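## Task

Take the green-capped tube out of the rack by the window and seat it fully in a free well of the rack by the door. Failure conditions: any new object left on the floor, any tube touching the floor, a tube's glass breaking from a drop of more than a few centimetres (about one well depth) or a hard knock, or the robot toppling or ending up leaning. Every other tube must finish fully seated in a rack, though it may be shifted to a different well of its own rack. At the end the gripper must have released and moved away, and nothing may count as placed if only the robot is holding it there.

## Robot and tools

ROBOT. A Hello Robot Stretch 4 in simulation, with a single arm: an omni-wheel base, a lift sliding up a mast, an arm telescoping forward, a three-joint wrist, and a two-finger gripper. It stands about 1.6 m tall; the base rim lies within 0.23 m of the base origin. Occasionally a loose object gets a short shove from outside.

FRAMES. Base frame: origin on the floor below the base centre, x ahead, y to the left, z up. hand_pose is reported in this frame, for a point between the open fingertips; with all wrist joints at 0 its axes line up with the base frame. Its printed position may be slightly wrong. The odometry frame is the base frame as it was when the scene began; base_odometry counts wheel rotation only, so slip looks like travel, and heading runs -3.142 to 3.142, left positive.

execute_actions. Argument "actions": a list holding one action or none (none just reports state and images). An action contains "base", "joints" or both, plus optional "pace" and "contact_limits"; alternatively it holds only {"end_of_arm": "enable_torque"}, which re-powers any wrist or gripper motor that switched off, holding it in place. All motions in an action begin together.
- "base": exactly one key, each a relative offset from where the base last measured itself: translate_m (metres, forward +, -2 to 2), strafe_m (metres sideways, left +, -2 to 2), rotate_rad (radians, counter-clockwise from above +, -3.2 to 3.2).
- "joints": absolute targets by name: lift_m 0 to 1.2; arm_m 0 to 0.55 (extension forward); wrist_yaw_rad -1.134 to 4.276 (0 ahead, + left, 3.14 folded back, above 3.4 the arm may block it); wrist_pitch_rad -1.117 to 4.259 (0 level, 1.57 pointing down); wrist_roll_rad -1.117 to 4.259 (0 fingers level, + turns clockwise seen from behind); gripper_m -0.038 to 0.141 (fingertip gap in metres, negative means fingers press together). Done tolerances: lift and arm ±0.004, yaw and roll ±0.02, pitch ±0.05, gripper ±0.004. Out-of-range joint targets are clipped and the result notes it; any other bad value or unknown key rejects the whole call.
- "pace": "slow", "default", "fast" or "max"; base speeds 0.1/0.3/0.4/0.6 m/s and 1/2/3/4 rad/s respectively, reduced when the lift is above 0.2 (down to 0.3 m/s and 1 rad/s at 1.2).
- "contact_limits": only {"arm_m": x}, 0 (gentlest) to 0.75 (firmest), default 0.5.
No action runs past 15 s. Joints or base you omit may keep pushing toward an old target unseen. "cameras": list of head_camera, head_left_camera, head_right_camera, wrist_camera or "all"; omitted or null gives all, [] gives none. If a call reports a stop, later motion calls in that same reply are skipped.

wait: "seconds" 0 to 10; commands nothing and returns state and images.
zoom_image: "camera" plus "region" [x0, y0, x1, y1] in pixels from the top-left, at most 504 by 504, on that camera's latest full image.
finished_scene: "scene" is the number of the current scene; irreversible, reports success and gives the next task.

RESULT LINES. base_status and joint_status: "done" (for the base, wheels turned the commanded amount even if slipping), "off_target" (stopped short, may still push), "contact_stop_at_<key>" (hit something; that part goes slack, a slack lift may sag under load, slack wheels may roll), "limit_stop_at_<name>", "time_out", "torque_fault". After these, the old target is dropped. "limit_stop_at_tilt" means leaning over 6 degrees: lift, arm and wheels go slack and ignore commands until upright. "limit_stop_at_own_body" means a joint nearly hit the robot; moving away works, often triggered by pitch below -0.2 with roll below -0.4 or above 4. on_its_own lists things not commanded by this call; "held at" is a held target, not a position. lidar_m: 12 distances in metres, 30-degree sectors, first straight ahead going counter-clockwise (4th left, 7th behind, 10th right); "-" is nothing or closer than 0.25 m; misses glass, clear plastic, thin legs. wrist_depth_mm: 7x7 median depths in mm from top left, 100 to 2000, "-" invalid; glass tubes may not appear. turned_by_wheels vs turned_by_imu differing by over about 0.1 rad suggests a collision or slip. base_tilt in degrees (forward, right positive) with a fixed bias up to 1.5. motor_effort is percent of max, positive toward higher values, bracket is peak; wheel positive turns the base right. A gripped load shifts wrist_pitch effort away from 0.

CAMERAS. head_camera on the mast top, looking ahead and down (turn the base to look around). head_left_camera and head_right_camera are fisheyes on either side, steeper, showing base and arm. wrist_camera looks along the fingers, fingertips near the bottom of its image. Calibration data uses OpenCV conventions with small per-camera errors.

GRIPPING. Command a gap smaller than the tube's width; the further below, the harder the squeeze and the more it pulls the tube toward the wrist. Neither the gripper reading nor "done" proves a grasp; with commands at 0 or above, a firm grip shows as a change in gripper effort. Fingertips jammed on a surface below: raise the lift.

CAUTIONS. Tubes are glass: lift clear of the wells before moving, lower slowly back in, release only when fully seated, never drop from higher than a couple of centimetres. Use low arm contact limits near racks. Avoid driving or turning with heavy loads and the arm beyond 0.2, and avoid steady hard pushes, which can tip the robot. A wrist pushed to its maximum (e.g. gripper pressed by base or arm motion) faults and goes limp; send enable_torque. To unfold at the start, send lift_m 0.4 with wrist_yaw_rad 0. The robot holds its last command while you think, so keep it safe between calls. Finish with the gripper open and withdrawn.

Each tool is called after "Request:" as name(argument=value, ...) on one line, values as JSON.

## Session

Request:
execute_actions(actions=[])

Scene clock: 0.00 s.
base_odometry: x=+0.000 y=+0.000 heading=+0.000 (m, m, rad; odometry frame)
turned_by_wheels: +0.000 (rad since the last result)
turned_by_imu: +0.000 (rad since the last result)
base_tilt: forward=+0.3 right=-1.3 (deg)
lidar_m: 1.28 1.51 1.46 1.47 1.74 1.41 1.40 1.67 1.66 1.66 1.39 1.23
base_status: not commanded
joint_positions: lift_m=+0.186 arm_m=+0.001 wrist_yaw_rad=+3.123 wrist_pitch_rad=+0.005 wrist_roll_rad=+0.015 gripper_m=+0.057
joint_status: not commanded
motor_effort: lift_m=+20 arm_m=+0 wrist_yaw_rad=-2 wrist_pitch_rad=-7 wrist_roll_rad=+0 gripper_m=-2 wheel_0=+0 wheel_1=+0 wheel_2=+0 (%)
hand_pose: x=-0.1153 y=+0.0928 z=+0.3626 quat_wxyz=(+0.009, -0.002, +0.007, +1.000) (m; base frame)
wrist_depth_mm: - 138 273 - - 1921 1808 / - 119 147 1618 1537 1863 1863 / - 121 160 1576 1464 1863 1863 / 138 139 272 1618 1499 1921 1921 / 1661 1921 1756 1661 1464 1863 1863 / 1025 1255 191 1366 193 1397 1366 / 809 820 931 - 960 878 946
pictures: head_camera, head_left_camera, head_right_camera, wrist_camera
Images, in order (width x height): head_camera 420x560, head_left_camera 420x672, head_right_camera 420x672, wrist_camera 616x392.

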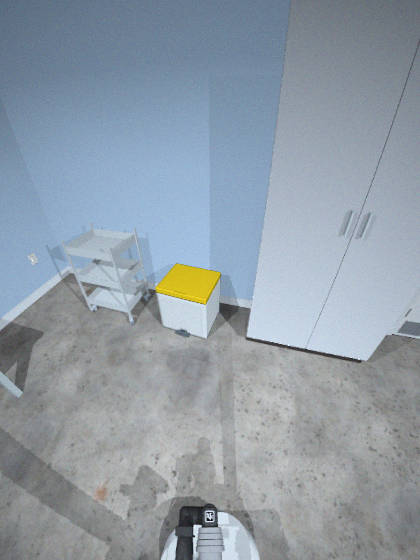

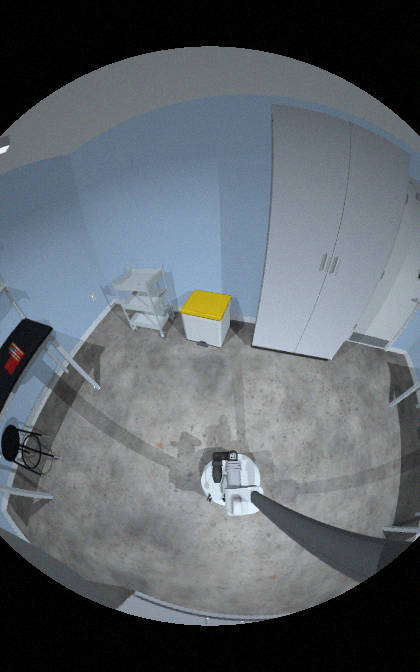

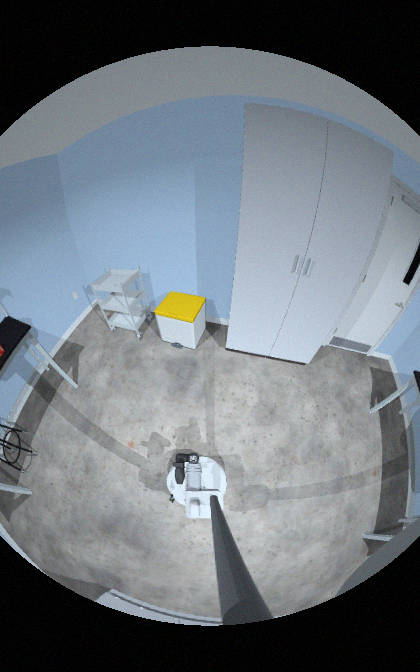

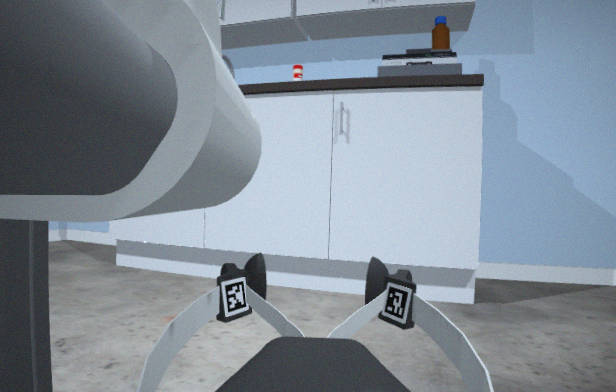

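Request:
execute_actions(actions=[{"base":{"rotate_rad":1.3},"joints":{"lift_m":0.9,"wrist_yaw_rad":0},"pace":"fast"}], cameras=["head_camera","head_left_camera"])

Request:
execute_actions(actions=[{"base":{"translate_m":0.8},"pace":"fast"}])

Scene clock: 3.00 s.
base_odometry: x=+0.000 y=+0.000 heading=+1.300 (m, m, rad; odometry frame)
turned_by_wheels: +1.300 (rad since the last result)
turned_by_imu: +1.313 (rad since the last result)
base_tilt: forward=+0.3 right=-1.4 (deg)
lidar_m: 1.44 1.52 1.46 1.39 1.46 1.72 1.70 1.79 1.29 1.23 1.26 1.52
base_status: done
joint_positions: lift_m=+0.900 arm_m=+0.001 wrist_yaw_rad=+0.000 wrist_pitch_rad=+0.005 wrist_roll_rad=+0.015 gripper_m=+0.057
joint_status: all done
motor_effort: lift_m=+24(27) arm_m=+0(0) wrist_yaw_rad=-3(7) wrist_pitch_rad=-8(6) wrist_roll_rad=+1(3) gripper_m=-5(3) wheel_0=-1(7) wheel_1=-1(4) wheel_2=-1(8) (%)
hand_pose: x=+0.4600 y=-0.0873 z=+1.0766 quat_wxyz=(+1.000, +0.007, +0.002, +0.000) (m; base frame)
wrist_depth_mm: - - - - - - 1983 / - - - - 1983 - 1983 / - - - - 1983 1921 1983 / - - - - - - 1983 / 1336 1464 1308 1336 1756 1983 1983 / - - 191 - 193 1983 1921 / - 1863 - - - 1983 1983
pictures: head_camera, head_left_camera
Images, in order (width x height): head_camera 420x560, head_left_camera 420x672.

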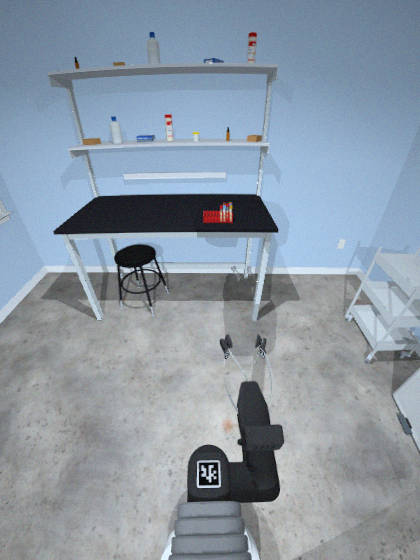

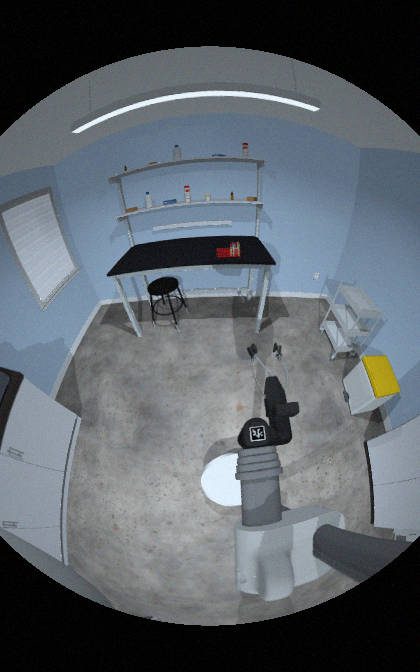

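Scene clock: 6.53 s.
base_odometry: x=+0.214 y=+0.771 heading=+1.300 (m, m, rad; odometry frame)
turned_by_wheels: +0.000 (rad since the last result)
turned_by_imu: -0.005 (rad since the last result)
base_tilt: forward=+0.4 right=-1.3 (deg)
lidar_m: 0.61 0.67 0.96 1.52 1.45 2.02 3.21 1.78 1.28 1.23 1.28 0.67
base_status: done
joint_positions: lift_m=+0.900 arm_m=+0.001 wrist_yaw_rad=+0.000 wrist_pitch_rad=+0.005 wrist_roll_rad=+0.015 gripper_m=+0.057
joint_status: not commanded
motor_effort: lift_m=+24(25) arm_m=+0(1) wrist_yaw_rad=-2(2) wrist_pitch_rad=-5(6) wrist_roll_rad=+2(1) gripper_m=-2(3) wheel_0=+1(6) wheel_1=+1(4) wheel_2=+1(9) (%)
hand_pose: x=+0.4600 y=-0.0874 z=+1.0766 quat_wxyz=(+1.000, +0.007, +0.002, +0.000) (m; base frame)
wrist_depth_mm: 1255 1255 1229 1229 1205 1182 1182 / 1008 1255 1025 1229 1205 1182 1229 / 1281 1255 1229 1205 1229 1182 1182 / 1255 1255 1229 1205 1205 1205 1182 / 1118 1229 1229 1229 1229 1229 1205 / 615 640 191 539 192 707 1182 / 442 449 469 - 500 452 488
pictures: head_camera, head_left_camera, head_right_camera, wrist_camera
camera_calibration (this result's frames):
wrist_camera: T_world_to_cam=[[0.0163364, -0.999811, 0.0105592, -0.102184], [-0.0350119, -0.0111261, -0.999325, 1.13834], [0.999253, 0.0159556, -0.035187, -0.194063], [0, 0, 0, 1]] pos_world=[0.235443, -0.0864029, 1.13183]
Images, in order (width x height): head_camera 420x560, head_left_camera 420x672, head_right_camera 420x672, wrist_camera 616x392.

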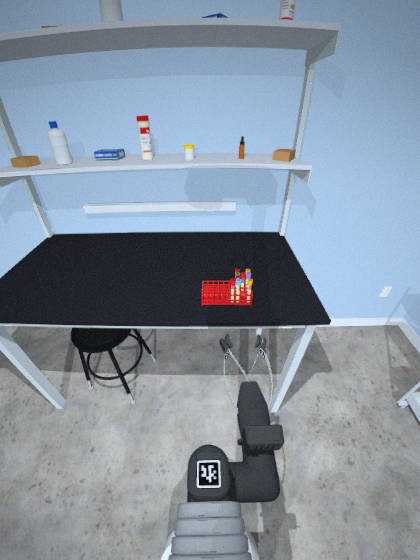

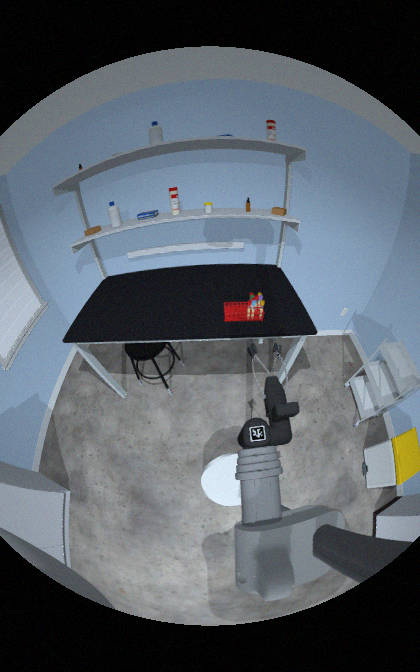

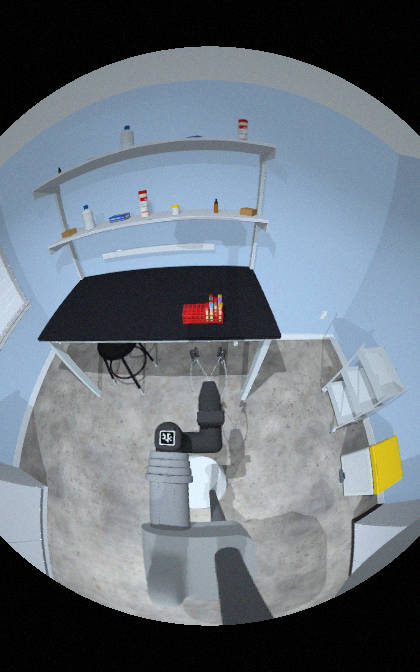

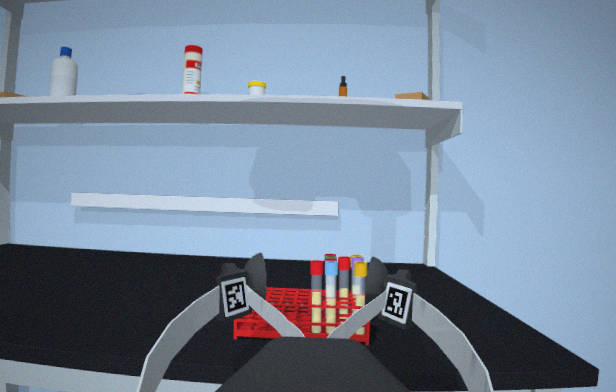

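Request:
execute_actions(actions=[{"joints":{"lift_m":1.2,"wrist_pitch_rad":1.57},"base":{"translate_m":0.25}}], cameras=["head_camera"])

Request:
zoom_image(camera="head_camera", region=[170,270,310,400])

Request:
execute_actions(actions=[{"joints":{"arm_m":0.3}}], cameras=["head_right_camera","wrist_camera"])

Scene clock: 9.00 s.
base_odometry: x=+0.281 y=+1.012 heading=+1.300 (m, m, rad; odometry frame)
turned_by_wheels: +0.000 (rad since the last result)
turned_by_imu: -0.002 (rad since the last result)
base_tilt: forward=+0.2 right=-1.4 (deg)
lidar_m: 0.40 0.41 0.61 1.96 1.55 2.00 3.68 1.80 1.29 1.24 0.57 0.44
base_status: done
joint_positions: lift_m=+1.198 arm_m=+0.001 wrist_yaw_rad=+0.000 wrist_pitch_rad=+1.570 wrist_roll_rad=+0.015 gripper_m=+0.057
joint_status: all done
joint sent to its limit — the command would take lift_m past its upper limit, so that joint was sent only as far as its limit.
motor_effort: lift_m=+25(26) arm_m=-1(0) wrist_yaw_rad=-2(1) wrist_pitch_rad=+1(7) wrist_roll_rad=-1(1) gripper_m=-2(2) wheel_0=+0(6) wheel_1=+0(7) wheel_2=+1(6) (%)
hand_pose: x=+0.1717 y=-0.0874 z=+1.0882 quat_wxyz=(+0.707, +0.005, +0.707, -0.005) (m; base frame)
wrist_depth_mm: 798 750 878 866 866 402 402 / 1336 1308 1336 1336 1336 891 1308 / 1308 1336 1308 1308 1308 1308 1281 / 1366 1336 1308 1336 1308 1308 1281 / 1336 1336 1308 1118 1336 1336 1308 / 1366 1336 190 1118 193 1308 1308 / 1366 1366 1366 - 1308 1308 1308
pictures: head_camera
Images, in order (width x height): head_camera 420x560.

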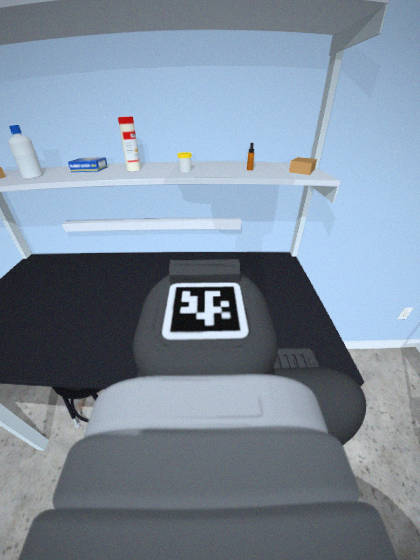

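Region (170, 270, 310, 400) of head_camera's 420x560 image, scaled by 3.600, with more detail than that image has; it fills the top 468 rows of this view, and the rest is white.

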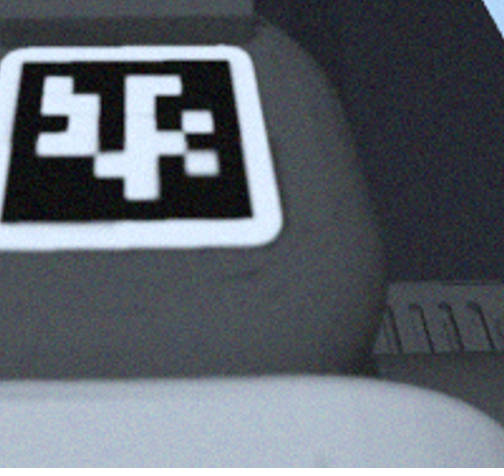

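Scene clock: 11.00 s.
base_odometry: x=+0.281 y=+1.012 heading=+1.300 (m, m, rad; odometry frame)
turned_by_wheels: +0.000 (rad since the last result)
turned_by_imu: -0.001 (rad since the last result)
base_tilt: forward=+0.4 right=-1.5 (deg)
lidar_m: 0.40 0.42 0.59 1.96 1.54 2.03 3.70 1.77 1.31 1.23 0.57 0.42
base_status: not commanded
joint_positions: lift_m=+1.198 arm_m=+0.299 wrist_yaw_rad=+0.000 wrist_pitch_rad=+1.570 wrist_roll_rad=+0.015 gripper_m=+0.057
joint_status: all done
motor_effort: lift_m=+24(24) arm_m=+6(4) wrist_yaw_rad=-2(2) wrist_pitch_rad=-2(1) wrist_roll_rad=+1(0) gripper_m=+0(5) wheel_0=+0(0) wheel_1=+0(0) wheel_2=+0(1) (%)
hand_pose: x=+0.4701 y=-0.0874 z=+1.0882 quat_wxyz=(+0.707, +0.005, +0.707, -0.005) (m; base frame)
wrist_depth_mm: 404 404 402 397 394 392 392 / 407 404 402 399 399 394 392 / 407 404 343 342 278 394 394 / 404 404 392 343 387 397 392 / 407 404 402 399 394 392 394 / 1336 1336 190 1118 193 1308 1308 / 1336 1308 1308 - 1336 1308 1308
pictures: head_right_camera, wrist_camera
camera_calibration (this result's frames):
wrist_camera: T_world_to_cam=[[0.0107868, -0.999811, -0.016189, -0.0707817], [-0.999502, -0.0112608, 0.0294851, 0.484126], [-0.0296618, 0.0158628, -0.999434, 1.32918], [0, 0, 0, 1]] pos_world=[0.524074, -0.0864011, 1.313]
Images, in order (width x height): head_right_camera 420x672, wrist_camera 616x392.

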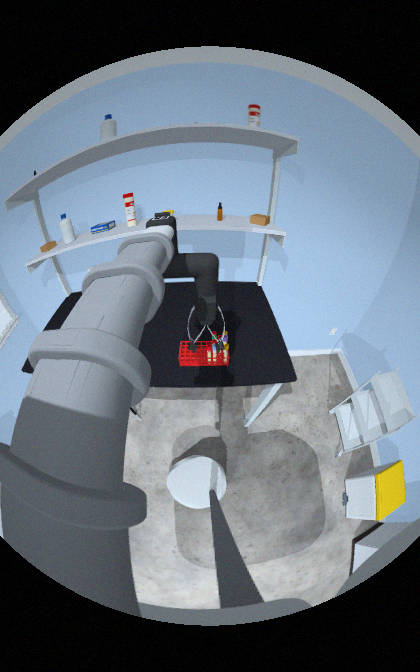

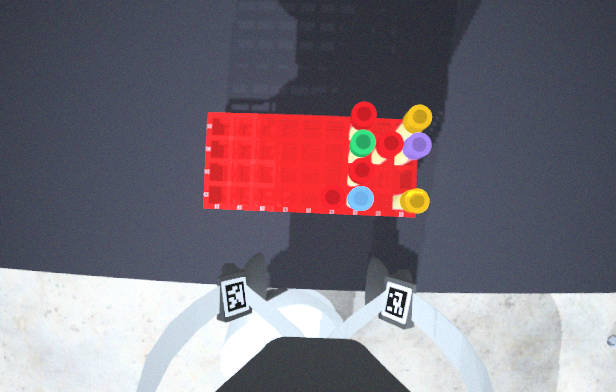

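Request:
execute_actions(actions=[{"joints":{"arm_m":0.384,"wrist_roll_rad":1.57,"gripper_m":0.03},"base":{"strafe_m":-0.057}}], cameras=["wrist_camera"])

Request:
execute_actions(actions=[{"joints":{"lift_m":1.17}}], cameras=["head_right_camera","wrist_camera"])

Request:
zoom_image(camera="head_right_camera", region=[150,290,250,390])

Scene clock: 13.00 s.
base_odometry: x=+0.336 y=+0.997 heading=+1.300 (m, m, rad; odometry frame)
turned_by_wheels: +0.000 (rad since the last result)
turned_by_imu: -0.001 (rad since the last result)
base_tilt: forward=+0.4 right=-1.2 (deg)
lidar_m: 0.37 0.42 0.59 2.02 1.58 2.09 3.44 1.73 1.23 1.16 1.24 0.42
base_status: done
joint_positions: lift_m=+1.198 arm_m=+0.383 wrist_yaw_rad=+0.000 wrist_pitch_rad=+1.570 wrist_roll_rad=+1.570 gripper_m=+0.030
joint_status: all done
motor_effort: lift_m=+24(25) arm_m=+6(6) wrist_yaw_rad=-2(3) wrist_pitch_rad=-1(1) wrist_roll_rad=+1(8) gripper_m=-5(2) wheel_0=-2(8) wheel_1=+1(1) wheel_2=+0(1) (%)
hand_pose: x=+0.5541 y=-0.0874 z=+1.0882 quat_wxyz=(+0.501, +0.500, +0.500, -0.499) (m; base frame)
wrist_depth_mm: 402 404 399 399 394 1308 1308 / 404 404 402 399 394 1308 1281 / 402 404 402 399 397 1308 1308 / 404 404 402 397 394 1098 1308 / 404 402 402 296 397 1078 1281 / 404 402 191 279 189 1308 1281 / 404 404 399 - 397 1308 1281
pictures: wrist_camera
camera_calibration (this result's frames):
wrist_camera: T_world_to_cam=[[-0.999495, -0.0268419, -0.0170209, 0.574035], [-0.0273501, 0.999165, 0.0303628, 0.116813], [0.0161917, 0.030813, -0.999394, 1.30752], [0, 0, 0, 1]] pos_world=[0.555769, -0.141596, 1.31296]
Images, in order (width x height): wrist_camera 616x392.

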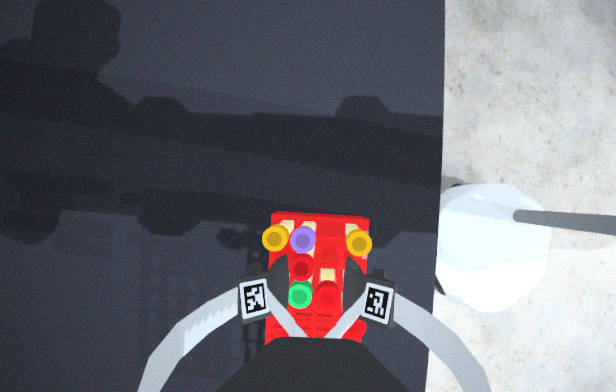

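Scene clock: 13.90 s.
base_odometry: x=+0.336 y=+0.997 heading=+1.300 (m, m, rad; odometry frame)
turned_by_wheels: +0.000 (rad since the last result)
turned_by_imu: +0.000 (rad since the last result)
base_tilt: forward=+0.2 right=-1.4 (deg)
lidar_m: 0.38 0.43 0.59 2.05 1.56 2.10 3.47 1.71 1.26 1.18 1.25 0.41
base_status: not commanded
joint_positions: lift_m=+1.170 arm_m=+0.383 wrist_yaw_rad=+0.000 wrist_pitch_rad=+1.570 wrist_roll_rad=+1.570 gripper_m=+0.030
joint_status: all done
motor_effort: lift_m=+16(23) arm_m=+6(6) wrist_yaw_rad=-2(2) wrist_pitch_rad=-2(1) wrist_roll_rad=+1(2) gripper_m=-5(6) wheel_0=-2(2) wheel_1=+1(1) wheel_2=+0(0) (%)
hand_pose: x=+0.5541 y=-0.0874 z=+1.0601 quat_wxyz=(+0.501, +0.500, +0.500, -0.499) (m; base frame)
wrist_depth_mm: 375 375 375 370 366 1308 1281 / 379 375 373 370 368 1281 1281 / 373 373 373 368 368 1281 1255 / 377 373 373 370 368 1078 1255 / 377 377 373 303 368 1060 1182 / 377 375 191 252 189 1098 1255 / 379 373 373 - 370 1281 1281
pictures: head_right_camera, wrist_camera
camera_calibration (this result's frames):
wrist_camera: T_world_to_cam=[[-0.999495, -0.0268388, -0.017021, 0.573559], [-0.027347, 0.999165, 0.0303628, 0.117664], [0.0161919, 0.030813, -0.999394, 1.27945], [0, 0, 0, 1]] pos_world=[0.55577, -0.141596, 1.28486]
Images, in order (width x height): head_right_camera 420x672, wrist_camera 616x392.

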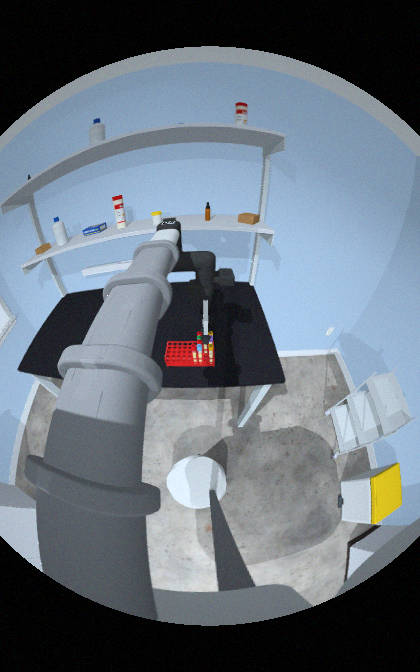

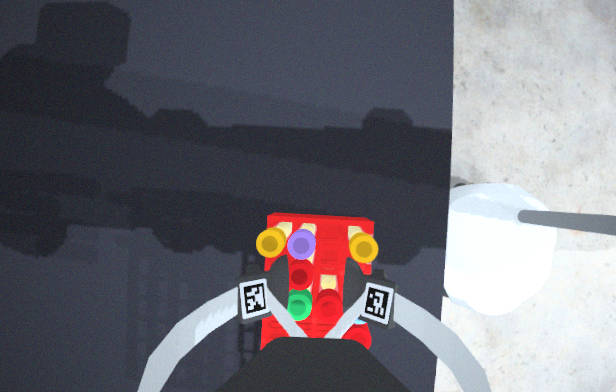

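Region (150, 290, 250, 390) of head_right_camera's 420x672 image, scaled by 5.040, with more detail than that image has.

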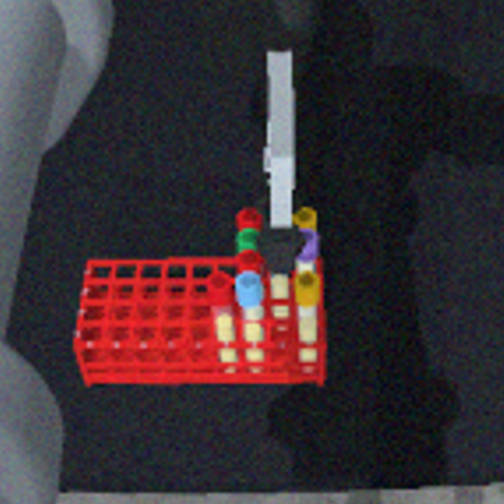

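Request:
execute_actions(actions=[{"joints":{"arm_m":0.394,"gripper_m":0.022,"lift_m":1.163,"wrist_roll_rad":1.6}}], cameras=["wrist_camera"])

Request:
execute_actions(actions=[{"joints":{"lift_m":1.148},"pace":"slow"}], cameras=["head_right_camera","wrist_camera"])

Request:
zoom_image(camera="head_right_camera", region=[150,290,250,390])

Request:
zoom_image(camera="wrist_camera", region=[220,200,420,360])

Scene clock: 14.87 s.
base_odometry: x=+0.336 y=+0.997 heading=+1.300 (m, m, rad; odometry frame)
turned_by_wheels: +0.000 (rad since the last result)
turned_by_imu: +0.000 (rad since the last result)
base_tilt: forward=+0.4 right=-1.2 (deg)
lidar_m: 0.39 0.43 0.61 2.02 1.58 2.13 3.46 1.70 1.26 1.18 1.23 0.41
base_status: not commanded
joint_positions: lift_m=+1.163 arm_m=+0.393 wrist_yaw_rad=+0.000 wrist_pitch_rad=+1.570 wrist_roll_rad=+1.600 gripper_m=+0.022
joint_status: all done
motor_effort: lift_m=+16(17) arm_m=+6(7) wrist_yaw_rad=-3(2) wrist_pitch_rad=+0(1) wrist_roll_rad=+2(4) gripper_m=-4(4) wheel_0=-2(2) wheel_1=+1(1) wheel_2=+0(0) (%)
hand_pose: x=+0.5640 y=-0.0874 z=+1.0531 quat_wxyz=(+0.493, +0.507, +0.493, -0.507) (m; base frame)
wrist_depth_mm: 370 368 364 364 359 1281 1255 / 368 366 366 364 362 1308 1255 / 368 368 366 362 362 1281 1281 / 368 368 366 364 362 1025 1255 / 370 366 368 245 362 1042 1060 / 368 368 188 243 190 1078 1255 / 368 368 364 - 362 1281 1281
pictures: wrist_camera
camera_calibration (this result's frames):
wrist_camera: T_world_to_cam=[[-0.99985, 0.00324662, -0.0170216, 0.586232], [0.00272827, 0.999534, 0.0303875, 0.101192], [0.0171124, 0.0303365, -0.999393, 1.27174], [0, 0, 0, 1]] pos_world=[0.564105, -0.141628, 1.27787]
Images, in order (width x height): wrist_camera 616x392.

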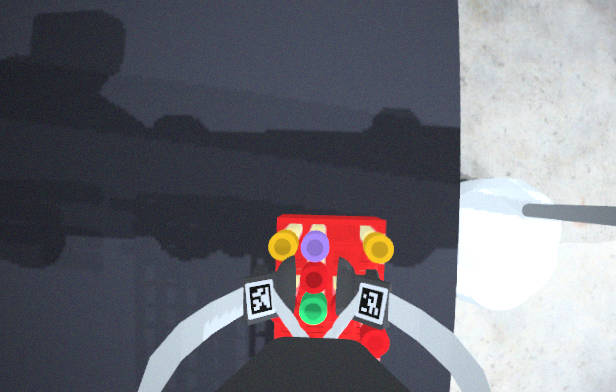

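Scene clock: 15.70 s.
base_odometry: x=+0.336 y=+0.997 heading=+1.300 (m, m, rad; odometry frame)
turned_by_wheels: +0.000 (rad since the last result)
turned_by_imu: +0.000 (rad since the last result)
base_tilt: forward=+0.3 right=-1.4 (deg)
lidar_m: 0.39 0.40 0.61 2.01 1.58 2.10 3.44 1.71 1.25 1.18 1.23 0.43
base_status: not commanded
joint_positions: lift_m=+1.148 arm_m=+0.393 wrist_yaw_rad=+0.000 wrist_pitch_rad=+1.570 wrist_roll_rad=+1.600 gripper_m=+0.022
joint_status: all done
motor_effort: lift_m=+16(15) arm_m=+6(6) wrist_yaw_rad=-2(2) wrist_pitch_rad=+1(1) wrist_roll_rad=+3(3) gripper_m=-3(4) wheel_0=-2(2) wheel_1=+1(1) wheel_2=+0(0) (%)
hand_pose: x=+0.5640 y=-0.0874 z=+1.0381 quat_wxyz=(+0.493, +0.507, +0.493, -0.507) (m; base frame)
wrist_depth_mm: 353 351 349 347 345 1229 1229 / 355 351 349 349 345 1281 1255 / 355 351 349 349 347 1229 1255 / 353 353 349 347 347 1060 1255 / 355 351 351 230 347 1042 1042 / 353 353 187 229 190 1025 1255 / 353 351 349 - 347 1255 1255
pictures: head_right_camera, wrist_camera
camera_calibration (this result's frames):
wrist_camera: T_world_to_cam=[[-0.99985, 0.00324846, -0.0170218, 0.585978], [0.00273011, 0.999534, 0.0303875, 0.101646], [0.0171125, 0.0303365, -0.999393, 1.25677], [0, 0, 0, 1]] pos_world=[0.564106, -0.141628, 1.26289]
Images, in order (width x height): head_right_camera 420x672, wrist_camera 616x392.

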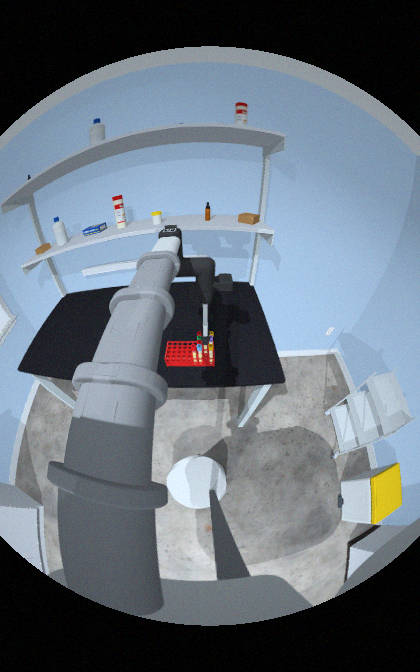

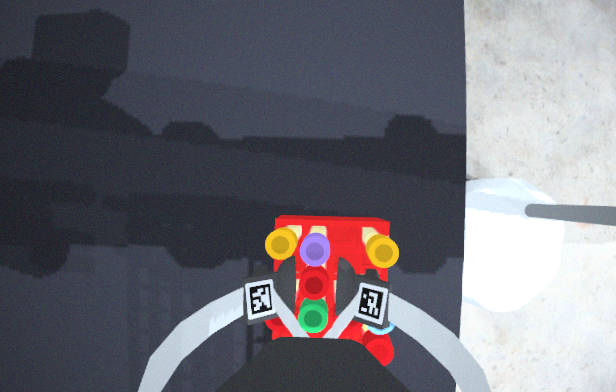

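Region (150, 290, 250, 390) of head_right_camera's 420x672 image, scaled by 5.040, with more detail than that image has.

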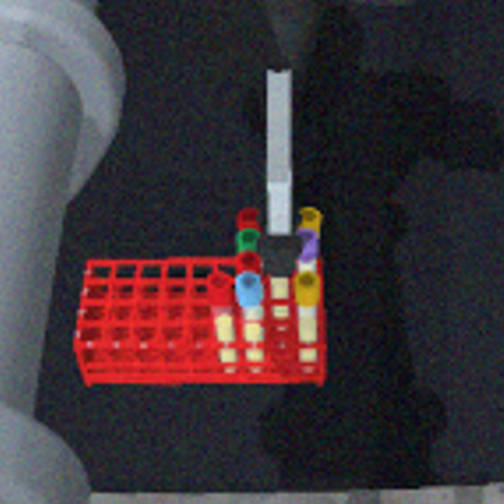

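Region (220, 200, 420, 360) of wrist_camera's 616x392 image, scaled by 2.520; it fills the top 403 rows of this view, and the rest is white.

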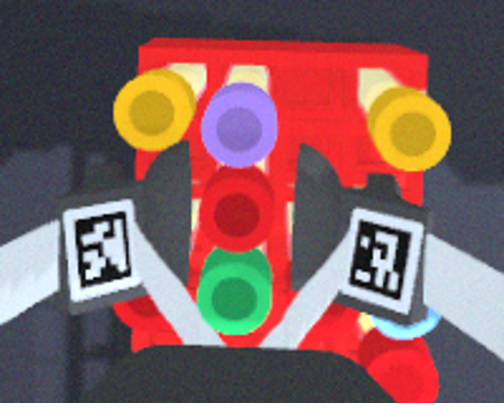

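Request:
execute_actions(actions=[{"joints":{"lift_m":1.143,"gripper_m":0.019},"pace":"slow"}], cameras=["wrist_camera"])

Request:
execute_actions(actions=[{"joints":{"gripper_m":0.0},"pace":"slow"}], cameras=["wrist_camera"])

Request:
execute_actions(actions=[{"joints":{"lift_m":1.165},"pace":"slow"}], cameras=["head_right_camera","wrist_camera"])

Request:
zoom_image(camera="head_right_camera", region=[150,290,250,390])

Scene clock: 16.63 s.
base_odometry: x=+0.336 y=+0.997 heading=+1.300 (m, m, rad; odometry frame)
turned_by_wheels: +0.000 (rad since the last result)
turned_by_imu: +0.000 (rad since the last result)
base_tilt: forward=+0.4 right=-1.3 (deg)
lidar_m: 0.38 0.41 0.58 2.04 1.57 2.10 3.49 1.69 1.24 1.17 1.26 0.40
base_status: not commanded
joint_positions: lift_m=+1.143 arm_m=+0.393 wrist_yaw_rad=+0.000 wrist_pitch_rad=+1.570 wrist_roll_rad=+1.600 gripper_m=+0.019
joint_status: all done
motor_effort: lift_m=+16(16) arm_m=+6(6) wrist_yaw_rad=-2(3) wrist_pitch_rad=+0(2) wrist_roll_rad=+2(2) gripper_m=-6(7) wheel_0=-2(2) wheel_1=+1(1) wheel_2=+1(0) (%)
hand_pose: x=+0.5640 y=-0.0874 z=+1.0331 quat_wxyz=(+0.493, +0.507, +0.493, -0.507) (m; base frame)
wrist_depth_mm: 349 347 345 343 342 1229 1255 / 349 347 345 343 342 1255 1229 / 349 349 345 343 342 1255 1255 / 351 345 345 343 343 1042 1229 / 349 347 345 225 342 1025 1060 / 347 347 187 208 191 1042 1255 / 349 347 345 - 340 1229 1229
pictures: wrist_camera
camera_calibration (this result's frames):
wrist_camera: T_world_to_cam=[[-0.99985, 0.00324861, -0.0170219, 0.585894], [0.00273025, 0.999534, 0.0303875, 0.101798], [0.0171127, 0.0303365, -0.999393, 1.25176], [0, 0, 0, 1]] pos_world=[0.564107, -0.141628, 1.25788]
Images, in order (width x height): wrist_camera 616x392.

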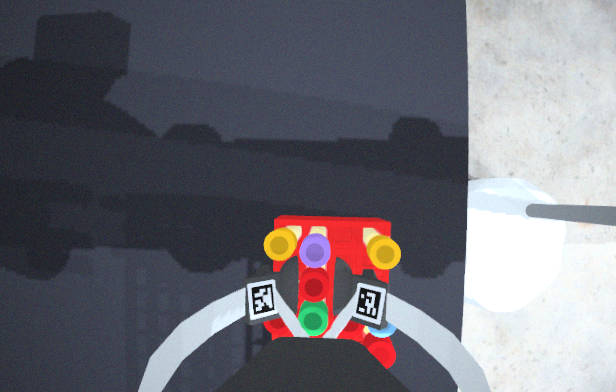

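Scene clock: 17.77 s.
base_odometry: x=+0.336 y=+0.997 heading=+1.300 (m, m, rad; odometry frame)
turned_by_wheels: +0.000 (rad since the last result)
turned_by_imu: +0.000 (rad since the last result)
base_tilt: forward=+0.3 right=-1.1 (deg)
lidar_m: 0.37 0.39 0.61 2.02 1.58 2.13 3.45 1.66 1.22 1.17 1.23 0.43
base_status: not commanded
joint_positions: lift_m=+1.143 arm_m=+0.393 wrist_yaw_rad=+0.000 wrist_pitch_rad=+1.570 wrist_roll_rad=+1.600 gripper_m=+0.000
joint_status: all done
motor_effort: lift_m=+16(16) arm_m=+6(6) wrist_yaw_rad=-2(3) wrist_pitch_rad=-2(0) wrist_roll_rad=+5(1) gripper_m=-11(12) wheel_0=-2(2) wheel_1=+1(1) wheel_2=+0(0) (%)
hand_pose: x=+0.5640 y=-0.0874 z=+1.0331 quat_wxyz=(+0.493, +0.507, +0.493, -0.507) (m; base frame)
wrist_depth_mm: 349 349 345 343 342 1255 1255 / 349 347 343 343 342 1255 1229 / 351 345 345 343 342 1255 1255 / 349 347 345 342 342 1042 1229 / 351 347 345 224 340 1025 1042 / 349 347 182 210 184 1042 1255 / 349 347 345 - 342 788 1229
pictures: wrist_camera
camera_calibration (this result's frames):
wrist_camera: T_world_to_cam=[[-0.99985, 0.00324833, -0.0170219, 0.585894], [0.00272998, 0.999534, 0.0303875, 0.101798], [0.0171127, 0.0303365, -0.999393, 1.25176], [0, 0, 0, 1]] pos_world=[0.564107, -0.141628, 1.25788]
Images, in order (width x height): wrist_camera 616x392.

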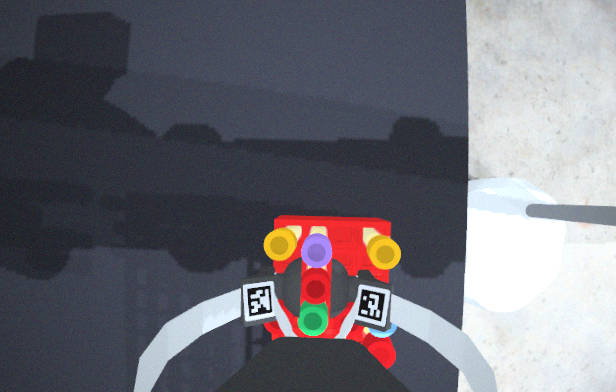

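Scene clock: 18.70 s.
base_odometry: x=+0.336 y=+0.997 heading=+1.300 (m, m, rad; odometry frame)
turned_by_wheels: +0.000 (rad since the last result)
turned_by_imu: +0.000 (rad since the last result)
base_tilt: forward=+0.4 right=-1.5 (deg)
lidar_m: 0.38 0.41 0.61 2.01 1.59 2.13 3.45 1.69 1.26 1.17 1.24 0.41
base_status: not commanded
joint_positions: lift_m=+1.165 arm_m=+0.393 wrist_yaw_rad=+0.000 wrist_pitch_rad=+1.570 wrist_roll_rad=+1.600 gripper_m=+0.000
joint_status: all done
motor_effort: lift_m=+25(26) arm_m=+6(6) wrist_yaw_rad=-2(2) wrist_pitch_rad=-1(1) wrist_roll_rad=+2(2) gripper_m=-11(12) wheel_0=-2(2) wheel_1=+1(1) wheel_2=+0(0) (%)
hand_pose: x=+0.5640 y=-0.0874 z=+1.0544 quat_wxyz=(+0.493, +0.507, +0.493, -0.507) (m; base frame)
wrist_depth_mm: 370 368 368 364 362 1281 1281 / 370 368 368 364 364 1281 1255 / 370 368 368 364 362 1281 1255 / 373 368 368 364 364 1060 1255 / 370 368 368 247 362 1042 1060 / 368 370 182 210 184 1060 1255 / 370 370 366 - 362 1255 1281
pictures: head_right_camera, wrist_camera
camera_calibration (this result's frames):
wrist_camera: T_world_to_cam=[[-0.99985, 0.00324903, -0.0170218, 0.586257], [0.00273068, 0.999534, 0.0303875, 0.101152], [0.0171126, 0.0303365, -0.999393, 1.27301], [0, 0, 0, 1]] pos_world=[0.564108, -0.141628, 1.27915]
Images, in order (width x height): head_right_camera 420x672, wrist_camera 616x392.

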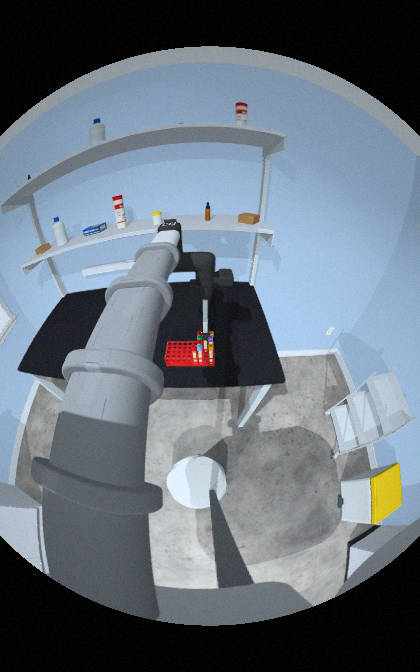

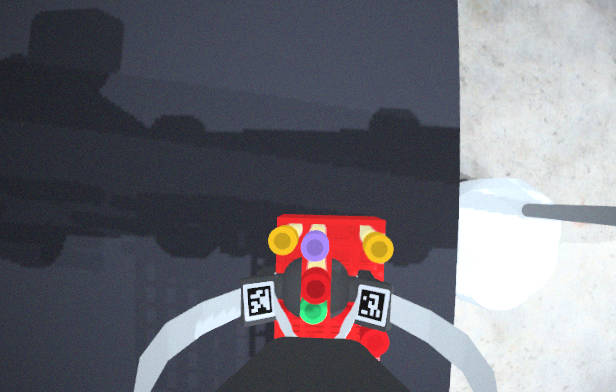

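Region (150, 290, 250, 390) of head_right_camera's 420x672 image, scaled by 5.040, with more detail than that image has.

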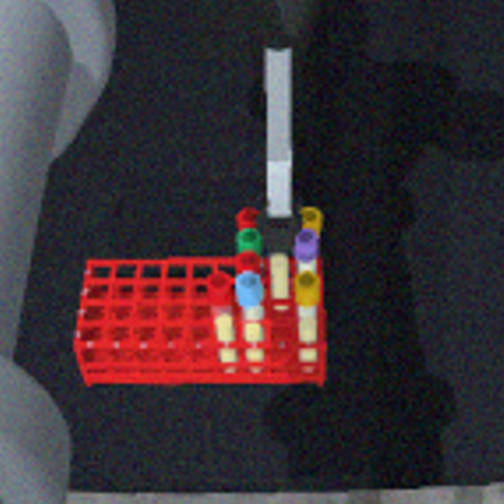

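Request:
execute_actions(actions=[{"joints":{"lift_m":1.198,"gripper_m":-0.012},"pace":"slow"}], cameras=[])

Request:
execute_actions(actions=[{"joints":{"arm_m":0.372},"pace":"slow","contact_limits":{"arm_m":0.1}}], cameras=["head_right_camera","wrist_camera"])

Request:
zoom_image(camera="head_right_camera", region=[150,290,250,390])

Scene clock: 20.03 s.
base_odometry: x=+0.336 y=+0.997 heading=+1.300 (m, m, rad; odometry frame)
turned_by_wheels: +0.000 (rad since the last result)
turned_by_imu: +0.000 (rad since the last result)
base_tilt: forward=+0.3 right=-1.4 (deg)
lidar_m: 0.39 0.40 0.60 2.03 1.57 2.11 3.47 1.70 1.25 1.17 1.23 0.43
base_status: not commanded
joint_positions: lift_m=+1.198 arm_m=+0.393 wrist_yaw_rad=+0.000 wrist_pitch_rad=+1.570 wrist_roll_rad=+1.600 gripper_m=-0.011
joint_status: all done
motor_effort: lift_m=+25(27) arm_m=+6(6) wrist_yaw_rad=-2(2) wrist_pitch_rad=+0(2) wrist_roll_rad=+3(3) gripper_m=-18(16) wheel_0=-2(2) wheel_1=+1(1) wheel_2=+0(0) (%)
hand_pose: x=+0.5640 y=-0.0874 z=+1.0874 quat_wxyz=(+0.493, +0.507, +0.493, -0.507) (m; base frame)
wrist_depth_mm: 404 399 399 397 394 1308 1281 / 402 399 399 397 394 1281 1336 / 404 402 399 399 394 1281 1308 / 407 399 399 399 397 1078 1281 / 407 404 399 282 397 1098 1281 / 402 404 184 206 182 1308 1281 / 404 402 399 - 397 1281 1281
pictures: none
No camera images: the call's "cameras" was empty. Leave "cameras" out to get every camera's image.

Scene clock: 21.27 s.
base_odometry: x=+0.336 y=+0.997 heading=+1.300 (m, m, rad; odometry frame)
turned_by_wheels: +0.000 (rad since the last result)
turned_by_imu: +0.000 (rad since the last result)
base_tilt: forward=+0.4 right=-1.3 (deg)
lidar_m: 0.39 0.42 0.61 2.05 1.59 2.10 3.46 1.70 1.26 1.14 1.24 0.39
base_status: not commanded
joint_positions: lift_m=+1.198 arm_m=+0.373 wrist_yaw_rad=+0.000 wrist_pitch_rad=+1.570 wrist_roll_rad=+1.600 gripper_m=-0.011
joint_status: all done
motor_effort: lift_m=+25(25) arm_m=-6(7) wrist_yaw_rad=-2(2) wrist_pitch_rad=-1(1) wrist_roll_rad=+2(3) gripper_m=-18(18) wheel_0=-2(2) wheel_1=+1(1) wheel_2=+0(0) (%)
contact_limits: arm_m 0.1
hand_pose: x=+0.5443 y=-0.0874 z=+1.0874 quat_wxyz=(+0.493, +0.507, +0.493, -0.507) (m; base frame)
wrist_depth_mm: 404 399 402 399 397 1308 1308 / 404 402 402 399 397 1308 1308 / 404 402 399 399 394 1336 1281 / 407 404 397 397 397 1098 1281 / 404 399 399 282 397 1078 1308 / 404 404 183 206 182 1336 1281 / 402 402 399 - 394 1336 1308
pictures: head_right_camera, wrist_camera
camera_calibration (this result's frames):
wrist_camera: T_world_to_cam=[[-0.99985, 0.00326749, -0.0170219, 0.567062], [0.00274913, 0.999534, 0.0303875, 0.100193], [0.0171132, 0.0303362, -0.999393, 1.30632], [0, 0, 0, 1]] pos_world=[0.544346, -0.141628, 1.31214]
Images, in order (width x height): head_right_camera 420x672, wrist_camera 616x392.

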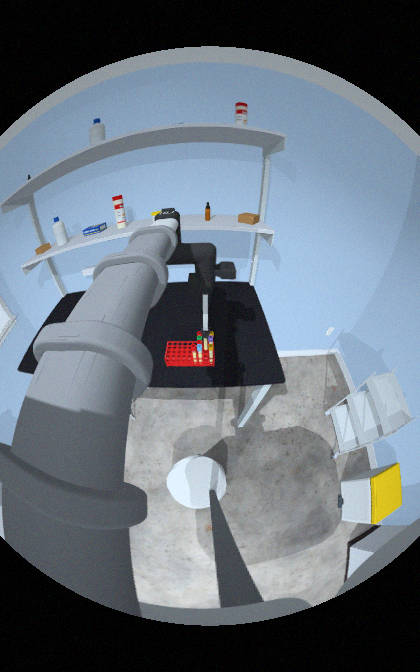

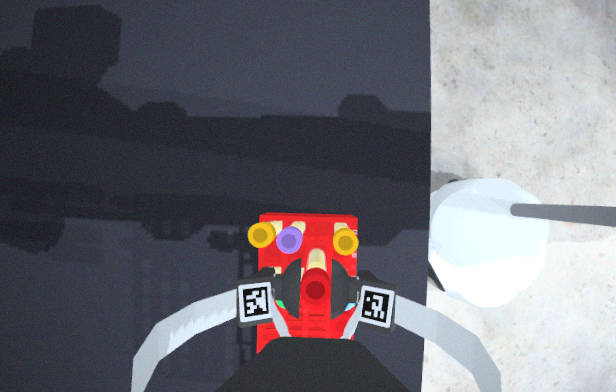

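Region (150, 290, 250, 390) of head_right_camera's 420x672 image, scaled by 5.040, with more detail than that image has.

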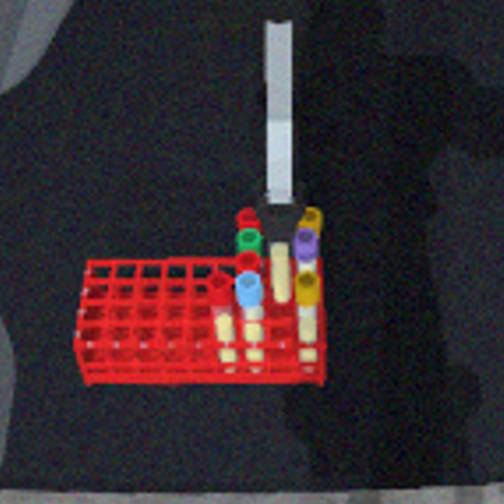

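Clears the rack.

Request:
execute_actions(actions=[{"joints":{"arm_m":0.349},"base":{"strafe_m":0.0015},"pace":"slow"}], cameras=["wrist_camera"])

Request:
execute_actions(actions=[{"joints":{"lift_m":1.178},"pace":"slow"}], cameras=["head_right_camera","wrist_camera"])

Request:
zoom_image(camera="head_right_camera", region=[150,290,250,390])

Scene clock: 22.63 s.
base_odometry: x=+0.335 y=+0.997 heading=+1.300 (m, m, rad; odometry frame)
turned_by_wheels: +0.000 (rad since the last result)
turned_by_imu: +0.000 (rad since the last result)
base_tilt: forward=+0.3 right=-1.3 (deg)
lidar_m: 0.39 0.43 0.60 2.02 1.62 2.15 3.44 1.70 1.27 1.17 1.24 0.39
base_status: done
joint_positions: lift_m=+1.198 arm_m=+0.350 wrist_yaw_rad=+0.000 wrist_pitch_rad=+1.570 wrist_roll_rad=+1.600 gripper_m=-0.011
joint_status: all done
motor_effort: lift_m=+25(25) arm_m=-6(5) wrist_yaw_rad=-2(2) wrist_pitch_rad=-1(2) wrist_roll_rad=+3(2) gripper_m=-19(18) wheel_0=+0(3) wheel_1=+0(4) wheel_2=+0(2) (%)
hand_pose: x=+0.5213 y=-0.0874 z=+1.0874 quat_wxyz=(+0.493, +0.507, +0.493, -0.507) (m; base frame)
wrist_depth_mm: 404 402 399 397 397 1308 1308 / 404 404 399 397 397 1308 1308 / 404 402 399 397 394 1308 1308 / 402 402 402 397 397 1098 1281 / 404 404 402 343 397 1118 1308 / 399 402 183 206 182 1308 1308 / 407 402 402 - 854 1308 1281
pictures: wrist_camera
camera_calibration (this result's frames):
wrist_camera: T_world_to_cam=[[-0.99985, 0.00327335, -0.0170219, 0.544055], [0.00275498, 0.999534, 0.0303875, 0.100253], [0.0171134, 0.0303361, -0.999393, 1.30671], [0, 0, 0, 1]] pos_world=[0.521334, -0.141628, 1.31214]
Images, in order (width x height): wrist_camera 616x392.

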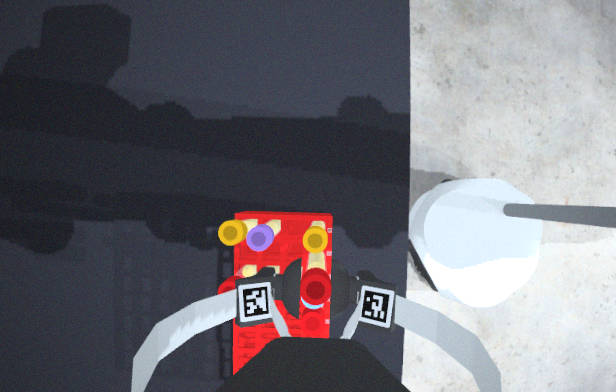

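Scene clock: 23.57 s.
base_odometry: x=+0.335 y=+0.997 heading=+1.300 (m, m, rad; odometry frame)
turned_by_wheels: +0.000 (rad since the last result)
turned_by_imu: +0.000 (rad since the last result)
base_tilt: forward=+0.2 right=-1.4 (deg)
lidar_m: 0.39 0.44 0.60 2.02 1.61 2.10 3.48 1.68 1.25 1.16 1.22 0.42
base_status: not commanded
joint_positions: lift_m=+1.178 arm_m=+0.350 wrist_yaw_rad=+0.000 wrist_pitch_rad=+1.570 wrist_roll_rad=+1.600 gripper_m=-0.011
joint_status: all done
motor_effort: lift_m=+16(24) arm_m=-6(6) wrist_yaw_rad=-3(3) wrist_pitch_rad=+0(0) wrist_roll_rad=+4(2) gripper_m=-19(19) wheel_0=+0(0) wheel_1=+0(0) wheel_2=+0(0) (%)
hand_pose: x=+0.5213 y=-0.0874 z=+1.0681 quat_wxyz=(+0.493, +0.507, +0.493, -0.507) (m; base frame)
wrist_depth_mm: 384 382 379 375 375 1281 1281 / 384 384 379 377 377 1281 1281 / 384 384 379 377 375 1281 1281 / 384 382 382 379 377 1078 1281 / 387 382 382 322 377 1078 1281 / 387 382 183 207 182 1281 1255 / 384 384 382 - 377 1308 1255
pictures: head_right_camera, wrist_camera
camera_calibration (this result's frames):
wrist_camera: T_world_to_cam=[[-0.99985, 0.0032735, -0.0170219, 0.543725], [0.00275513, 0.999534, 0.0303875, 0.100839], [0.0171134, 0.0303361, -0.999393, 1.28745], [0, 0, 0, 1]] pos_world=[0.521333, -0.141628, 1.29286]
Images, in order (width x height): head_right_camera 420x672, wrist_camera 616x392.

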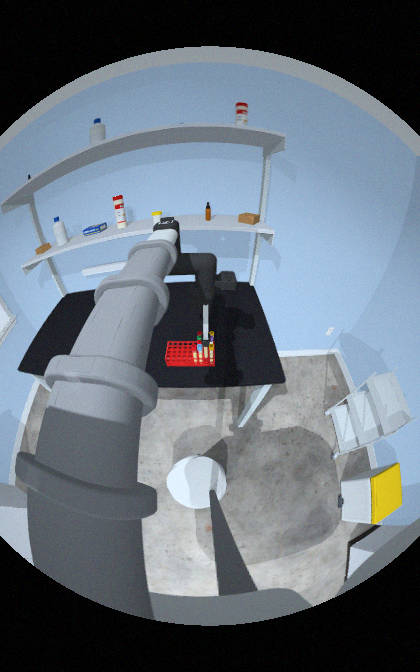

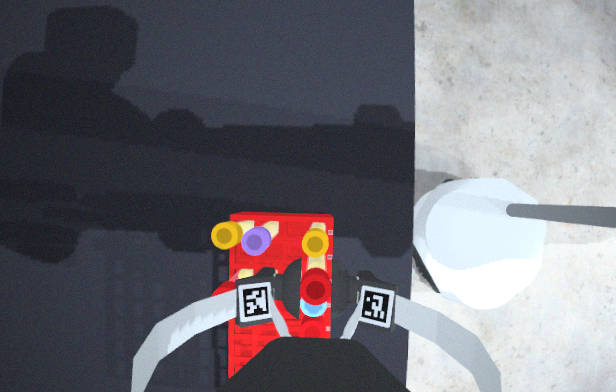

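Region (150, 290, 250, 390) of head_right_camera's 420x672 image, scaled by 5.040, with more detail than that image has.

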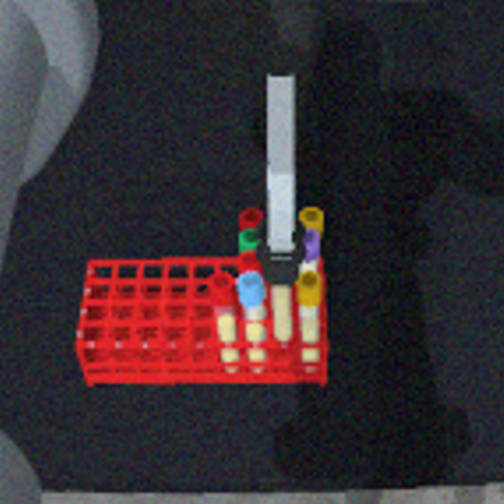

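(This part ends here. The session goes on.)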